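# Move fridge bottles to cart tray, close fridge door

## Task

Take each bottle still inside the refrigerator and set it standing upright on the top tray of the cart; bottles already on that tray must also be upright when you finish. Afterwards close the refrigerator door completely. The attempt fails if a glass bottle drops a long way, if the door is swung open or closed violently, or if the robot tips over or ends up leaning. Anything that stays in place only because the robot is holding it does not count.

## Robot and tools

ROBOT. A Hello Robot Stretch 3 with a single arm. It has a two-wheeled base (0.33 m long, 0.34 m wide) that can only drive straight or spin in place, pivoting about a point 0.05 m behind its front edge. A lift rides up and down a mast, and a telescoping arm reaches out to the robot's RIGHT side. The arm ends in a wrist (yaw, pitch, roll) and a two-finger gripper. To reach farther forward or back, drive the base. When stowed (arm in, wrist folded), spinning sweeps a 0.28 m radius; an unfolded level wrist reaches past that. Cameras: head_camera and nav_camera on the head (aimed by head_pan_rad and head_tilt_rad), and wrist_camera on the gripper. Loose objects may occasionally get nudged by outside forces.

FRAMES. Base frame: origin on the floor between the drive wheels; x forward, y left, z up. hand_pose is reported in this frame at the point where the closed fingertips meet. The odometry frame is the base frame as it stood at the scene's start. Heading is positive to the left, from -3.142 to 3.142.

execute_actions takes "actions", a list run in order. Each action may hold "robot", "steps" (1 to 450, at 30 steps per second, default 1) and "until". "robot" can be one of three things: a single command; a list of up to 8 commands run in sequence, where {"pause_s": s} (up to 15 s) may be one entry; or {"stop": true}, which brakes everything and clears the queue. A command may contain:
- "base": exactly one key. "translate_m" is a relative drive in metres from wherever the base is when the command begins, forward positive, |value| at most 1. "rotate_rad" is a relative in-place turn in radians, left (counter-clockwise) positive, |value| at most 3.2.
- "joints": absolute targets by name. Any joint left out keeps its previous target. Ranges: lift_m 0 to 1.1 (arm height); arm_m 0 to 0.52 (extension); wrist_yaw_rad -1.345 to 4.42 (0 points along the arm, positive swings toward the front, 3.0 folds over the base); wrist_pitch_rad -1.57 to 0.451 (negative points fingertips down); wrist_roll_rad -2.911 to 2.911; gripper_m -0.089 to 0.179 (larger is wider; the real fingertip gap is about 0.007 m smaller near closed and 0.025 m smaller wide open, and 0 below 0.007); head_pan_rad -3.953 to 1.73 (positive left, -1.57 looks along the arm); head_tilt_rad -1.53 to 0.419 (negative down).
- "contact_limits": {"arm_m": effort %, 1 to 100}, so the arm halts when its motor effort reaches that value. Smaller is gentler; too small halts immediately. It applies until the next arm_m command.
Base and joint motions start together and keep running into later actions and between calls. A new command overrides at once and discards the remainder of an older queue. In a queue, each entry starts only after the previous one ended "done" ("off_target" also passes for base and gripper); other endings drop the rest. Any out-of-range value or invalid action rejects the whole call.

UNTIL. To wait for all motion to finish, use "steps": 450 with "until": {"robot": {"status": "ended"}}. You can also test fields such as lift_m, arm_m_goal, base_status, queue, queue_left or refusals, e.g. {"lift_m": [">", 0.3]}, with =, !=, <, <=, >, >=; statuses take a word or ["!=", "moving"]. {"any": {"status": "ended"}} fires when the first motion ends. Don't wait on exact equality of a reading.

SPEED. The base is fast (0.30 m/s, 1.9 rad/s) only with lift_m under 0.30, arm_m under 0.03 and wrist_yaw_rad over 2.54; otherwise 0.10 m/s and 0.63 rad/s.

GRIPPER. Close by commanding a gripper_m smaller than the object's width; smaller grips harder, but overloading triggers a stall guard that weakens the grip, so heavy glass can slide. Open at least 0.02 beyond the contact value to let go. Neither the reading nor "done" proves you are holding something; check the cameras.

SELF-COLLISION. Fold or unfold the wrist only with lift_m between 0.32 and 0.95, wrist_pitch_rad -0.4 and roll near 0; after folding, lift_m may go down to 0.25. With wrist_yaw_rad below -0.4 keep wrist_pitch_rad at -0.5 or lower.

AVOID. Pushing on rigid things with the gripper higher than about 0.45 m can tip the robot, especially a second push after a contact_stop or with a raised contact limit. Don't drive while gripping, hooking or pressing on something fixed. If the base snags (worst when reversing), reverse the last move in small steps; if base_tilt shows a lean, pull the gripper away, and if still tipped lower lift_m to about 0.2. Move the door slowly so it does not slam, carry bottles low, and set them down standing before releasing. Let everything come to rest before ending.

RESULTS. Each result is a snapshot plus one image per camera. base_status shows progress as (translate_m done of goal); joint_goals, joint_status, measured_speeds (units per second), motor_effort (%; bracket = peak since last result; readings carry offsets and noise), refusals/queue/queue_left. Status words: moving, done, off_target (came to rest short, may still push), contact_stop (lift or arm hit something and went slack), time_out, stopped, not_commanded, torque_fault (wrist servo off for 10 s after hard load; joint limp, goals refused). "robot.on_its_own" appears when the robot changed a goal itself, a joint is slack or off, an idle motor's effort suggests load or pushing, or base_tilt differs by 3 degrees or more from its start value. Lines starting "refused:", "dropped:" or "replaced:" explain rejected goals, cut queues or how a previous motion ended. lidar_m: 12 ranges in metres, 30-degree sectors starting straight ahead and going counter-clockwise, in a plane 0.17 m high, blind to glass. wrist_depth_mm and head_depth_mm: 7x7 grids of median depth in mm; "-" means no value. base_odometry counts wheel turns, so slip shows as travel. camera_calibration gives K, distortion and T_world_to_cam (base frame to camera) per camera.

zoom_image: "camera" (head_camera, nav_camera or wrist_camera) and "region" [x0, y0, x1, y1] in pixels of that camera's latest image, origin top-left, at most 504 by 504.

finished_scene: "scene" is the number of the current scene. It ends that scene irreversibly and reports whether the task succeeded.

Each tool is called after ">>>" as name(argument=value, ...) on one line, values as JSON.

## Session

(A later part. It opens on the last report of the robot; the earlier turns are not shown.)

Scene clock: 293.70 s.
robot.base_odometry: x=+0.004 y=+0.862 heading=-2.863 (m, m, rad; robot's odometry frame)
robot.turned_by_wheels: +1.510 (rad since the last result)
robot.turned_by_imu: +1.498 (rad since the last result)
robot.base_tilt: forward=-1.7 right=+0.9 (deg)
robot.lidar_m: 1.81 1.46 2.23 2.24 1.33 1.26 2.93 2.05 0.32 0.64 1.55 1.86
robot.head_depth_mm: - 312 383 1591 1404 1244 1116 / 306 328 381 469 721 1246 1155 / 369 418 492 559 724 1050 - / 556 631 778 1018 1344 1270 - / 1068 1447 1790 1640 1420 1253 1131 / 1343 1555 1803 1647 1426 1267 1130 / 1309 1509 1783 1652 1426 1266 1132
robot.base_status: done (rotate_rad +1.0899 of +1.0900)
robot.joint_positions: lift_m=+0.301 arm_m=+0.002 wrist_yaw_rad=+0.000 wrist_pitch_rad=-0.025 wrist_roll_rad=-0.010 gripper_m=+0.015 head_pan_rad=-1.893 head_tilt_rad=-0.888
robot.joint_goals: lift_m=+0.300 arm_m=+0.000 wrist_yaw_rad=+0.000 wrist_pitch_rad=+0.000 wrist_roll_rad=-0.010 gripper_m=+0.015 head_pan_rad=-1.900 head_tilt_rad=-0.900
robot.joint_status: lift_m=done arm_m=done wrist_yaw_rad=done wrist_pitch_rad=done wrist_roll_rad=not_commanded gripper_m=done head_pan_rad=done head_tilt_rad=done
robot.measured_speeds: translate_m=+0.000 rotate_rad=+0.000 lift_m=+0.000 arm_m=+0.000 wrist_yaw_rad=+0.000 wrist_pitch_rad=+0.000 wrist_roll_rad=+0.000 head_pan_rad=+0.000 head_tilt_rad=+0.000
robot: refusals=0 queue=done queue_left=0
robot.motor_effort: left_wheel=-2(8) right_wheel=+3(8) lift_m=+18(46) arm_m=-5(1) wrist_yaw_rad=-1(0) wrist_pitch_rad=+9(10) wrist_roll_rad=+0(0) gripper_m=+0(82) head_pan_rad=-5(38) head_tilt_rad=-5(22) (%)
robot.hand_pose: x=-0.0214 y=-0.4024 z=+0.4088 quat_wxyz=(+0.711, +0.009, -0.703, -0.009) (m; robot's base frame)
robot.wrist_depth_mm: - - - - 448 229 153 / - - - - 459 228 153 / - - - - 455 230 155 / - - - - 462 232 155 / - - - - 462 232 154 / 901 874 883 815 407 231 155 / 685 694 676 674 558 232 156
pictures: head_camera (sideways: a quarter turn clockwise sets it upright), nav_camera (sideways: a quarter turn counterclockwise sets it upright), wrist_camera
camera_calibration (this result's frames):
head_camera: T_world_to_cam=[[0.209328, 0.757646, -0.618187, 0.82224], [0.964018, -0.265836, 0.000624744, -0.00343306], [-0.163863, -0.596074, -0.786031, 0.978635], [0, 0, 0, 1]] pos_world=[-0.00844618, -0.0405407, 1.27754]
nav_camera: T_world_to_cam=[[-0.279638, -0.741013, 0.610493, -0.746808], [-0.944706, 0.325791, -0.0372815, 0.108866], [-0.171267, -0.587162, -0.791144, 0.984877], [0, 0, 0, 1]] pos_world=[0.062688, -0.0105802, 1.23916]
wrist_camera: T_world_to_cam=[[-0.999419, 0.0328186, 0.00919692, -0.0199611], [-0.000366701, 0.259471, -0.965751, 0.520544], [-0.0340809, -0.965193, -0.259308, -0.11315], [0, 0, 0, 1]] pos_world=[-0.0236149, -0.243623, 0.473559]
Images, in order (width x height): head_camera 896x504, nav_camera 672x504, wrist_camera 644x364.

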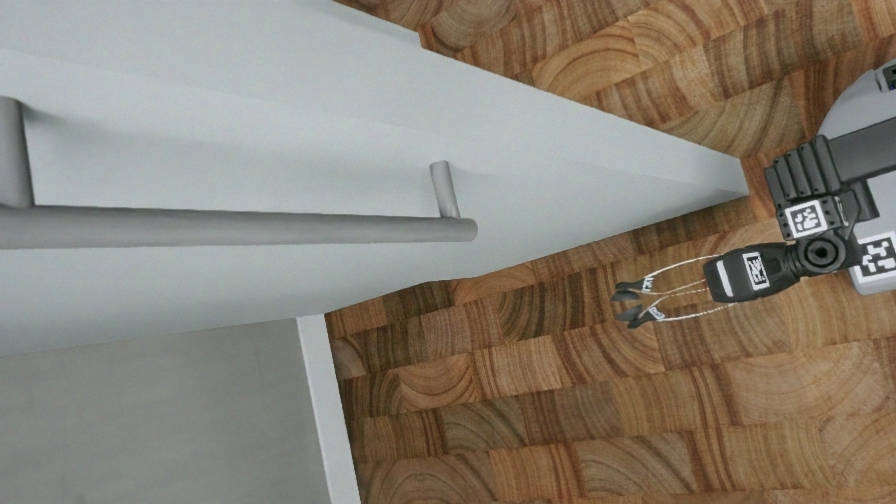

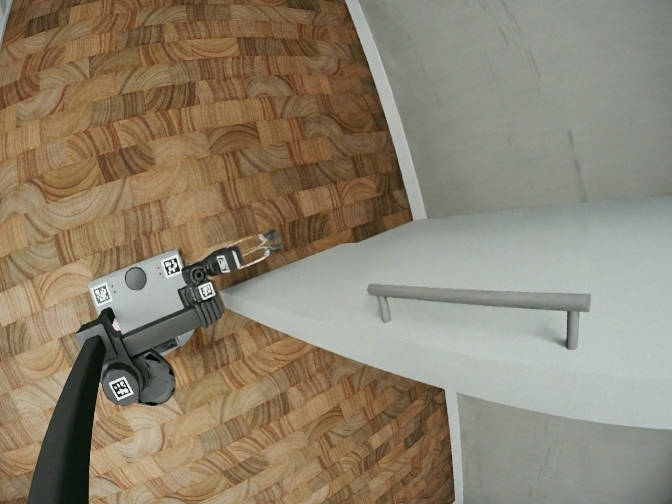

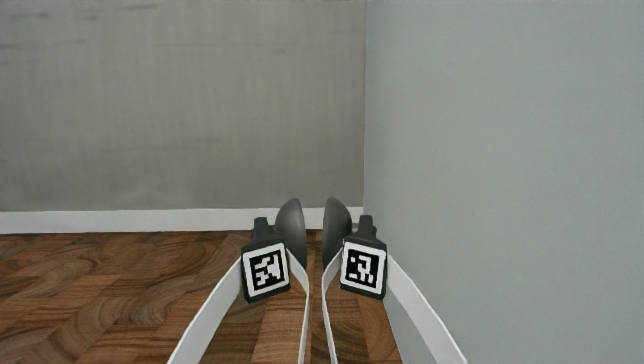

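>>> execute_actions(actions=[{"robot":[{"base":{"translate_m":-0.37}},{"base":{"translate_m":-0.15},"joints":{"arm_m":0.15}},{"joints":{"arm_m":0.3,"head_pan_rad":-3.9,"head_tilt_rad":-0.4}}],"steps":450,"until":{"robot":{"status":"ended"}}}])

Scene clock: 306.37 s.
robot.base_odometry: x=+0.504 y=+1.005 heading=-2.863 (m, m, rad; robot's odometry frame)
robot.turned_by_wheels: +0.000 (rad since the last result)
robot.turned_by_imu: +0.000 (rad since the last result)
robot.base_tilt: forward=-1.8 right=+0.9 (deg)
robot.lidar_m: 2.00 1.96 2.34 2.28 1.02 1.11 2.42 2.04 0.87 0.84 0.88 2.13
robot.head_depth_mm: 2411 - - - - - - / 2567 2717 2799 1210 1389 1502 - / 2862 3046 3251 1312 1452 1547 1383 / 2790 2988 3281 2792 2121 1642 1387 / 2560 2761 2935 3052 2209 1696 1384 / 2375 2564 2703 2862 2203 1704 1385 / 2244 2365 2542 2658 2213 1702 1390
robot.base_status: done (translate_m -0.1500 of -0.1500)
robot.joint_positions: lift_m=+0.301 arm_m=+0.300 wrist_yaw_rad=+0.000 wrist_pitch_rad=-0.024 wrist_roll_rad=-0.010 gripper_m=+0.015 head_pan_rad=-3.893 head_tilt_rad=-0.409
robot.joint_goals: lift_m=+0.300 arm_m=+0.300 wrist_yaw_rad=+0.000 wrist_pitch_rad=+0.000 wrist_roll_rad=-0.010 gripper_m=+0.015 head_pan_rad=-3.900 head_tilt_rad=-0.400
robot.joint_status: lift_m=done arm_m=done wrist_yaw_rad=done wrist_pitch_rad=done wrist_roll_rad=not_commanded gripper_m=done head_pan_rad=done head_tilt_rad=done
robot.measured_speeds: translate_m=+0.000 rotate_rad=+0.000 lift_m=+0.000 arm_m=+0.000 wrist_yaw_rad=+0.000 wrist_pitch_rad=+0.000 wrist_roll_rad=+0.000 head_pan_rad=+0.000 head_tilt_rad=+0.000
robot: refusals=0 queue=done queue_left=0
robot.motor_effort: left_wheel=+0(9) right_wheel=+2(18) lift_m=+18(18) arm_m=+5(1) wrist_yaw_rad=-2(19) wrist_pitch_rad=+9(9) wrist_roll_rad=+0(0) gripper_m=+0(3) head_pan_rad=-4(59) head_tilt_rad=+3(29) (%)
robot.hand_pose: x=-0.0213 y=-0.7002 z=+0.4090 quat_wxyz=(+0.711, +0.009, -0.703, -0.009) (m; robot's base frame)
robot.wrist_depth_mm: 277 279 280 279 279 279 284 / 289 286 290 288 288 289 293 / 297 301 297 299 300 298 883 / 308 309 312 310 310 310 929 / 321 325 319 320 325 322 988 / 333 336 336 338 337 335 838 / 346 350 355 350 348 350 671
pictures: head_camera (sideways: a quarter turn clockwise sets it upright), nav_camera (sideways: a quarter turn counterclockwise sets it upright), wrist_camera
camera_calibration (this result's frames):
head_camera: T_world_to_cam=[[0.328531, -0.250416, -0.910692, 1.20281], [-0.647051, -0.762073, -0.0238729, 0.0382951], [-0.688035, 0.597107, -0.412397, 0.495782], [0, 0, 0, 1]] pos_world=[-0.029265, 0.0343512, 1.30076]
nav_camera: T_world_to_cam=[[-0.286209, 0.309352, 0.906855, -1.13308], [0.67597, 0.735963, -0.0377161, 0.0995699], [-0.679079, 0.602212, -0.419752, 0.504849], [0, 0, 0, 1]] pos_world=[-0.0487716, -0.026785, 1.24321]
wrist_camera: T_world_to_cam=[[-0.99943, 0.0324915, 0.00912342, -0.0103032], [-0.000402075, 0.258856, -0.965916, 0.597606], [-0.0337457, -0.965369, -0.258695, -0.4009], [0, 0, 0, 1]] pos_world=[-0.0235857, -0.541376, 0.473621]
Images, in order (width x height): head_camera 896x504, nav_camera 672x504, wrist_camera 644x364.

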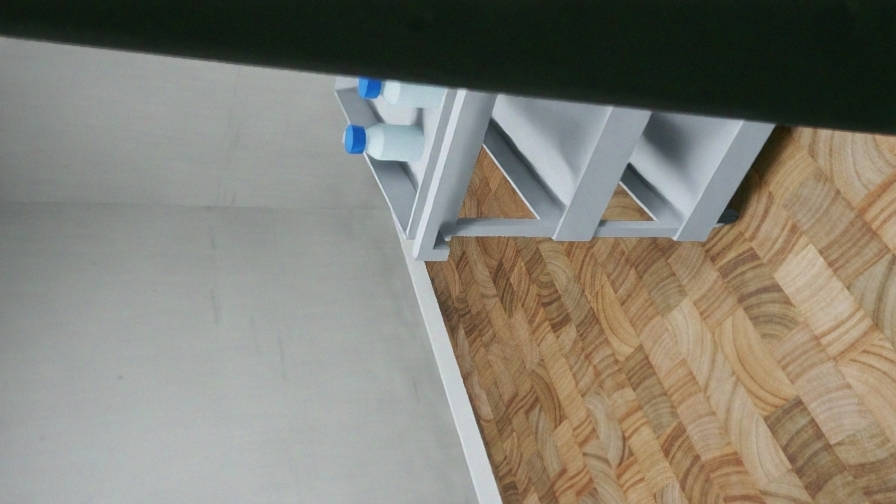

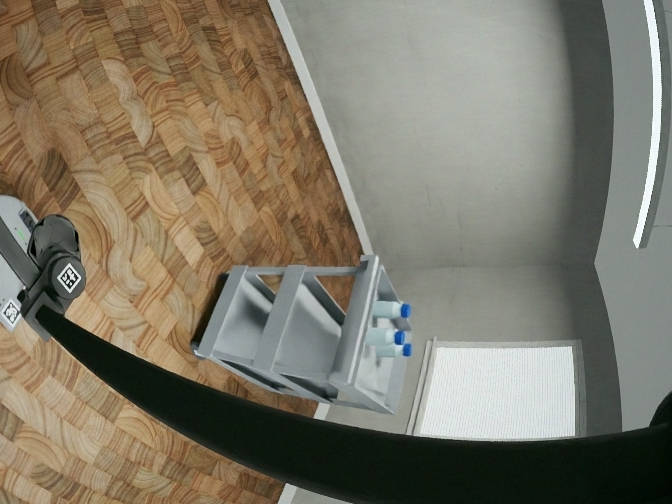

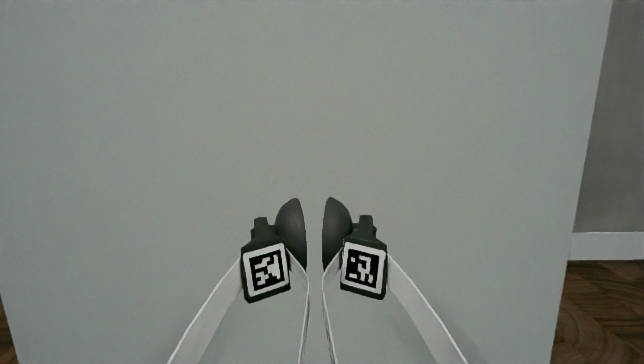

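>>> execute_actions(actions=[{"robot":{"joints":{"arm_m":0.5},"contact_limits":{"arm_m":15}},"steps":200,"until":{"robot":{"status":"ended"}}},{"robot":{"joints":{"arm_m":0.38}},"steps":100,"until":{"robot":{"status":"ended"}}}])

>>> finished_scene(scene=2)

Scene clock: 313.20 s.
robot.base_odometry: x=+0.504 y=+1.005 heading=-2.863 (m, m, rad; robot's odometry frame)
robot.turned_by_wheels: +0.000 (rad since the last result)
robot.turned_by_imu: +0.001 (rad since the last result)
robot.base_tilt: forward=-1.8 right=+0.8 (deg)
robot.lidar_m: 1.99 1.96 2.34 2.28 1.02 1.11 2.42 2.05 0.87 0.84 0.88 2.13
robot.head_depth_mm: 2395 - - - - - - / 2591 2754 2800 1198 1396 1493 - / 2844 3052 3256 1312 1460 1548 1377 / 2775 3005 3214 2806 2114 1643 1383 / 2569 2765 2951 3066 2213 1699 1388 / 2412 2541 2735 2881 2207 1705 1383 / 2250 2391 2535 2696 2217 1709 1386
robot.base_status: done (translate_m -0.1500 of -0.1500)
robot.joint_positions: lift_m=+0.301 arm_m=+0.380 wrist_yaw_rad=-0.001 wrist_pitch_rad=-0.024 wrist_roll_rad=-0.010 gripper_m=+0.015 head_pan_rad=-3.893 head_tilt_rad=-0.408
robot.joint_goals: lift_m=+0.300 arm_m=+0.380 wrist_yaw_rad=+0.000 wrist_pitch_rad=+0.000 wrist_roll_rad=-0.010 gripper_m=+0.015 head_pan_rad=-3.900 head_tilt_rad=-0.400
robot.joint_status: lift_m=done arm_m=done wrist_yaw_rad=done wrist_pitch_rad=done wrist_roll_rad=not_commanded gripper_m=done head_pan_rad=done head_tilt_rad=done
robot.measured_speeds: translate_m=+0.000 rotate_rad=+0.000 lift_m=+0.000 arm_m=+0.000 wrist_yaw_rad=+0.000 wrist_pitch_rad=+0.000 wrist_roll_rad=+0.000 head_pan_rad=+0.000 head_tilt_rad=+0.000
robot: refusals=0 queue=done queue_left=0
robot.motor_effort: left_wheel=-1(6) right_wheel=+2(8) lift_m=+18(18) arm_m=-5(15) wrist_yaw_rad=+1(2) wrist_pitch_rad=+9(11) wrist_roll_rad=+0(0) gripper_m=+0(1) head_pan_rad=-4(4) head_tilt_rad=+3(4) (%)
robot.hand_pose: x=-0.0217 y=-0.7809 z=+0.4089 quat_wxyz=(+0.711, +0.009, -0.703, -0.009) (m; robot's base frame)
robot.wrist_depth_mm: 204 204 205 205 206 206 206 / 212 212 211 214 211 213 215 / 219 220 220 219 220 221 221 / 227 228 229 228 229 230 229 / 234 235 237 235 238 237 239 / 245 247 246 249 247 249 248 / 257 257 256 257 256 257 260
pictures: head_camera (sideways: a quarter turn clockwise sets it upright), nav_camera (sideways: a quarter turn counterclockwise sets it upright), wrist_camera
replaced: robot.arm_m: its motion had ended contact_stop
camera_calibration (this result's frames):
head_camera: T_world_to_cam=[[0.328025, -0.250054, -0.910974, 1.20318], [-0.647213, -0.761934, -0.0239053, 0.0383383], [-0.688124, 0.597436, -0.411771, 0.494969], [0, 0, 0, 1]] pos_world=[-0.0292588, 0.0343587, 1.30079]
nav_camera: T_world_to_cam=[[-0.285693, 0.308983, 0.907143, -1.13346], [0.676096, 0.735848, -0.0377104, 0.0995618], [-0.679171, 0.602543, -0.419129, 0.504039], [0, 0, 0, 1]] pos_world=[-0.0488063, -0.0267467, 1.24322]
wrist_camera: T_world_to_cam=[[-0.999378, 0.0340714, 0.00913469, -0.00685397], [0.0000081484, 0.259181, -0.965829, 0.618641], [-0.0352747, -0.965227, -0.25902, -0.478651], [0, 0, 0, 1]] pos_world=[-0.023739, -0.622114, 0.473583]
Images, in order (width x height): head_camera 896x504, nav_camera 672x504, wrist_camera 644x364.

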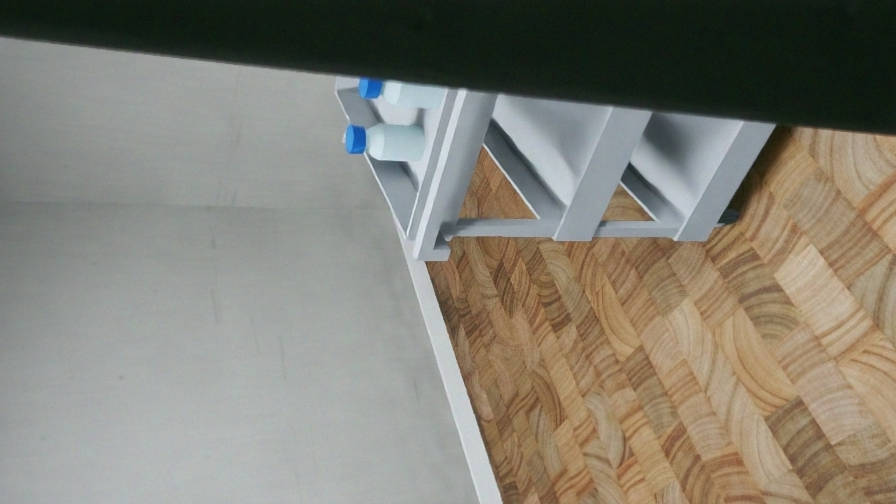

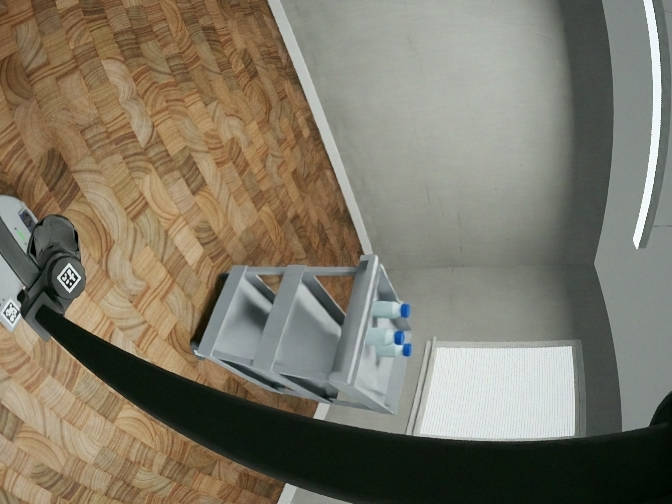

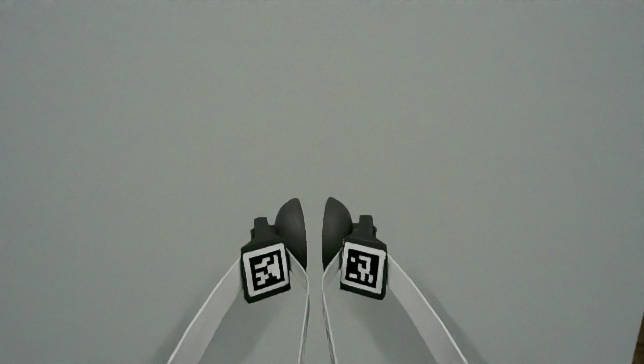

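The scene is finished: the task was done.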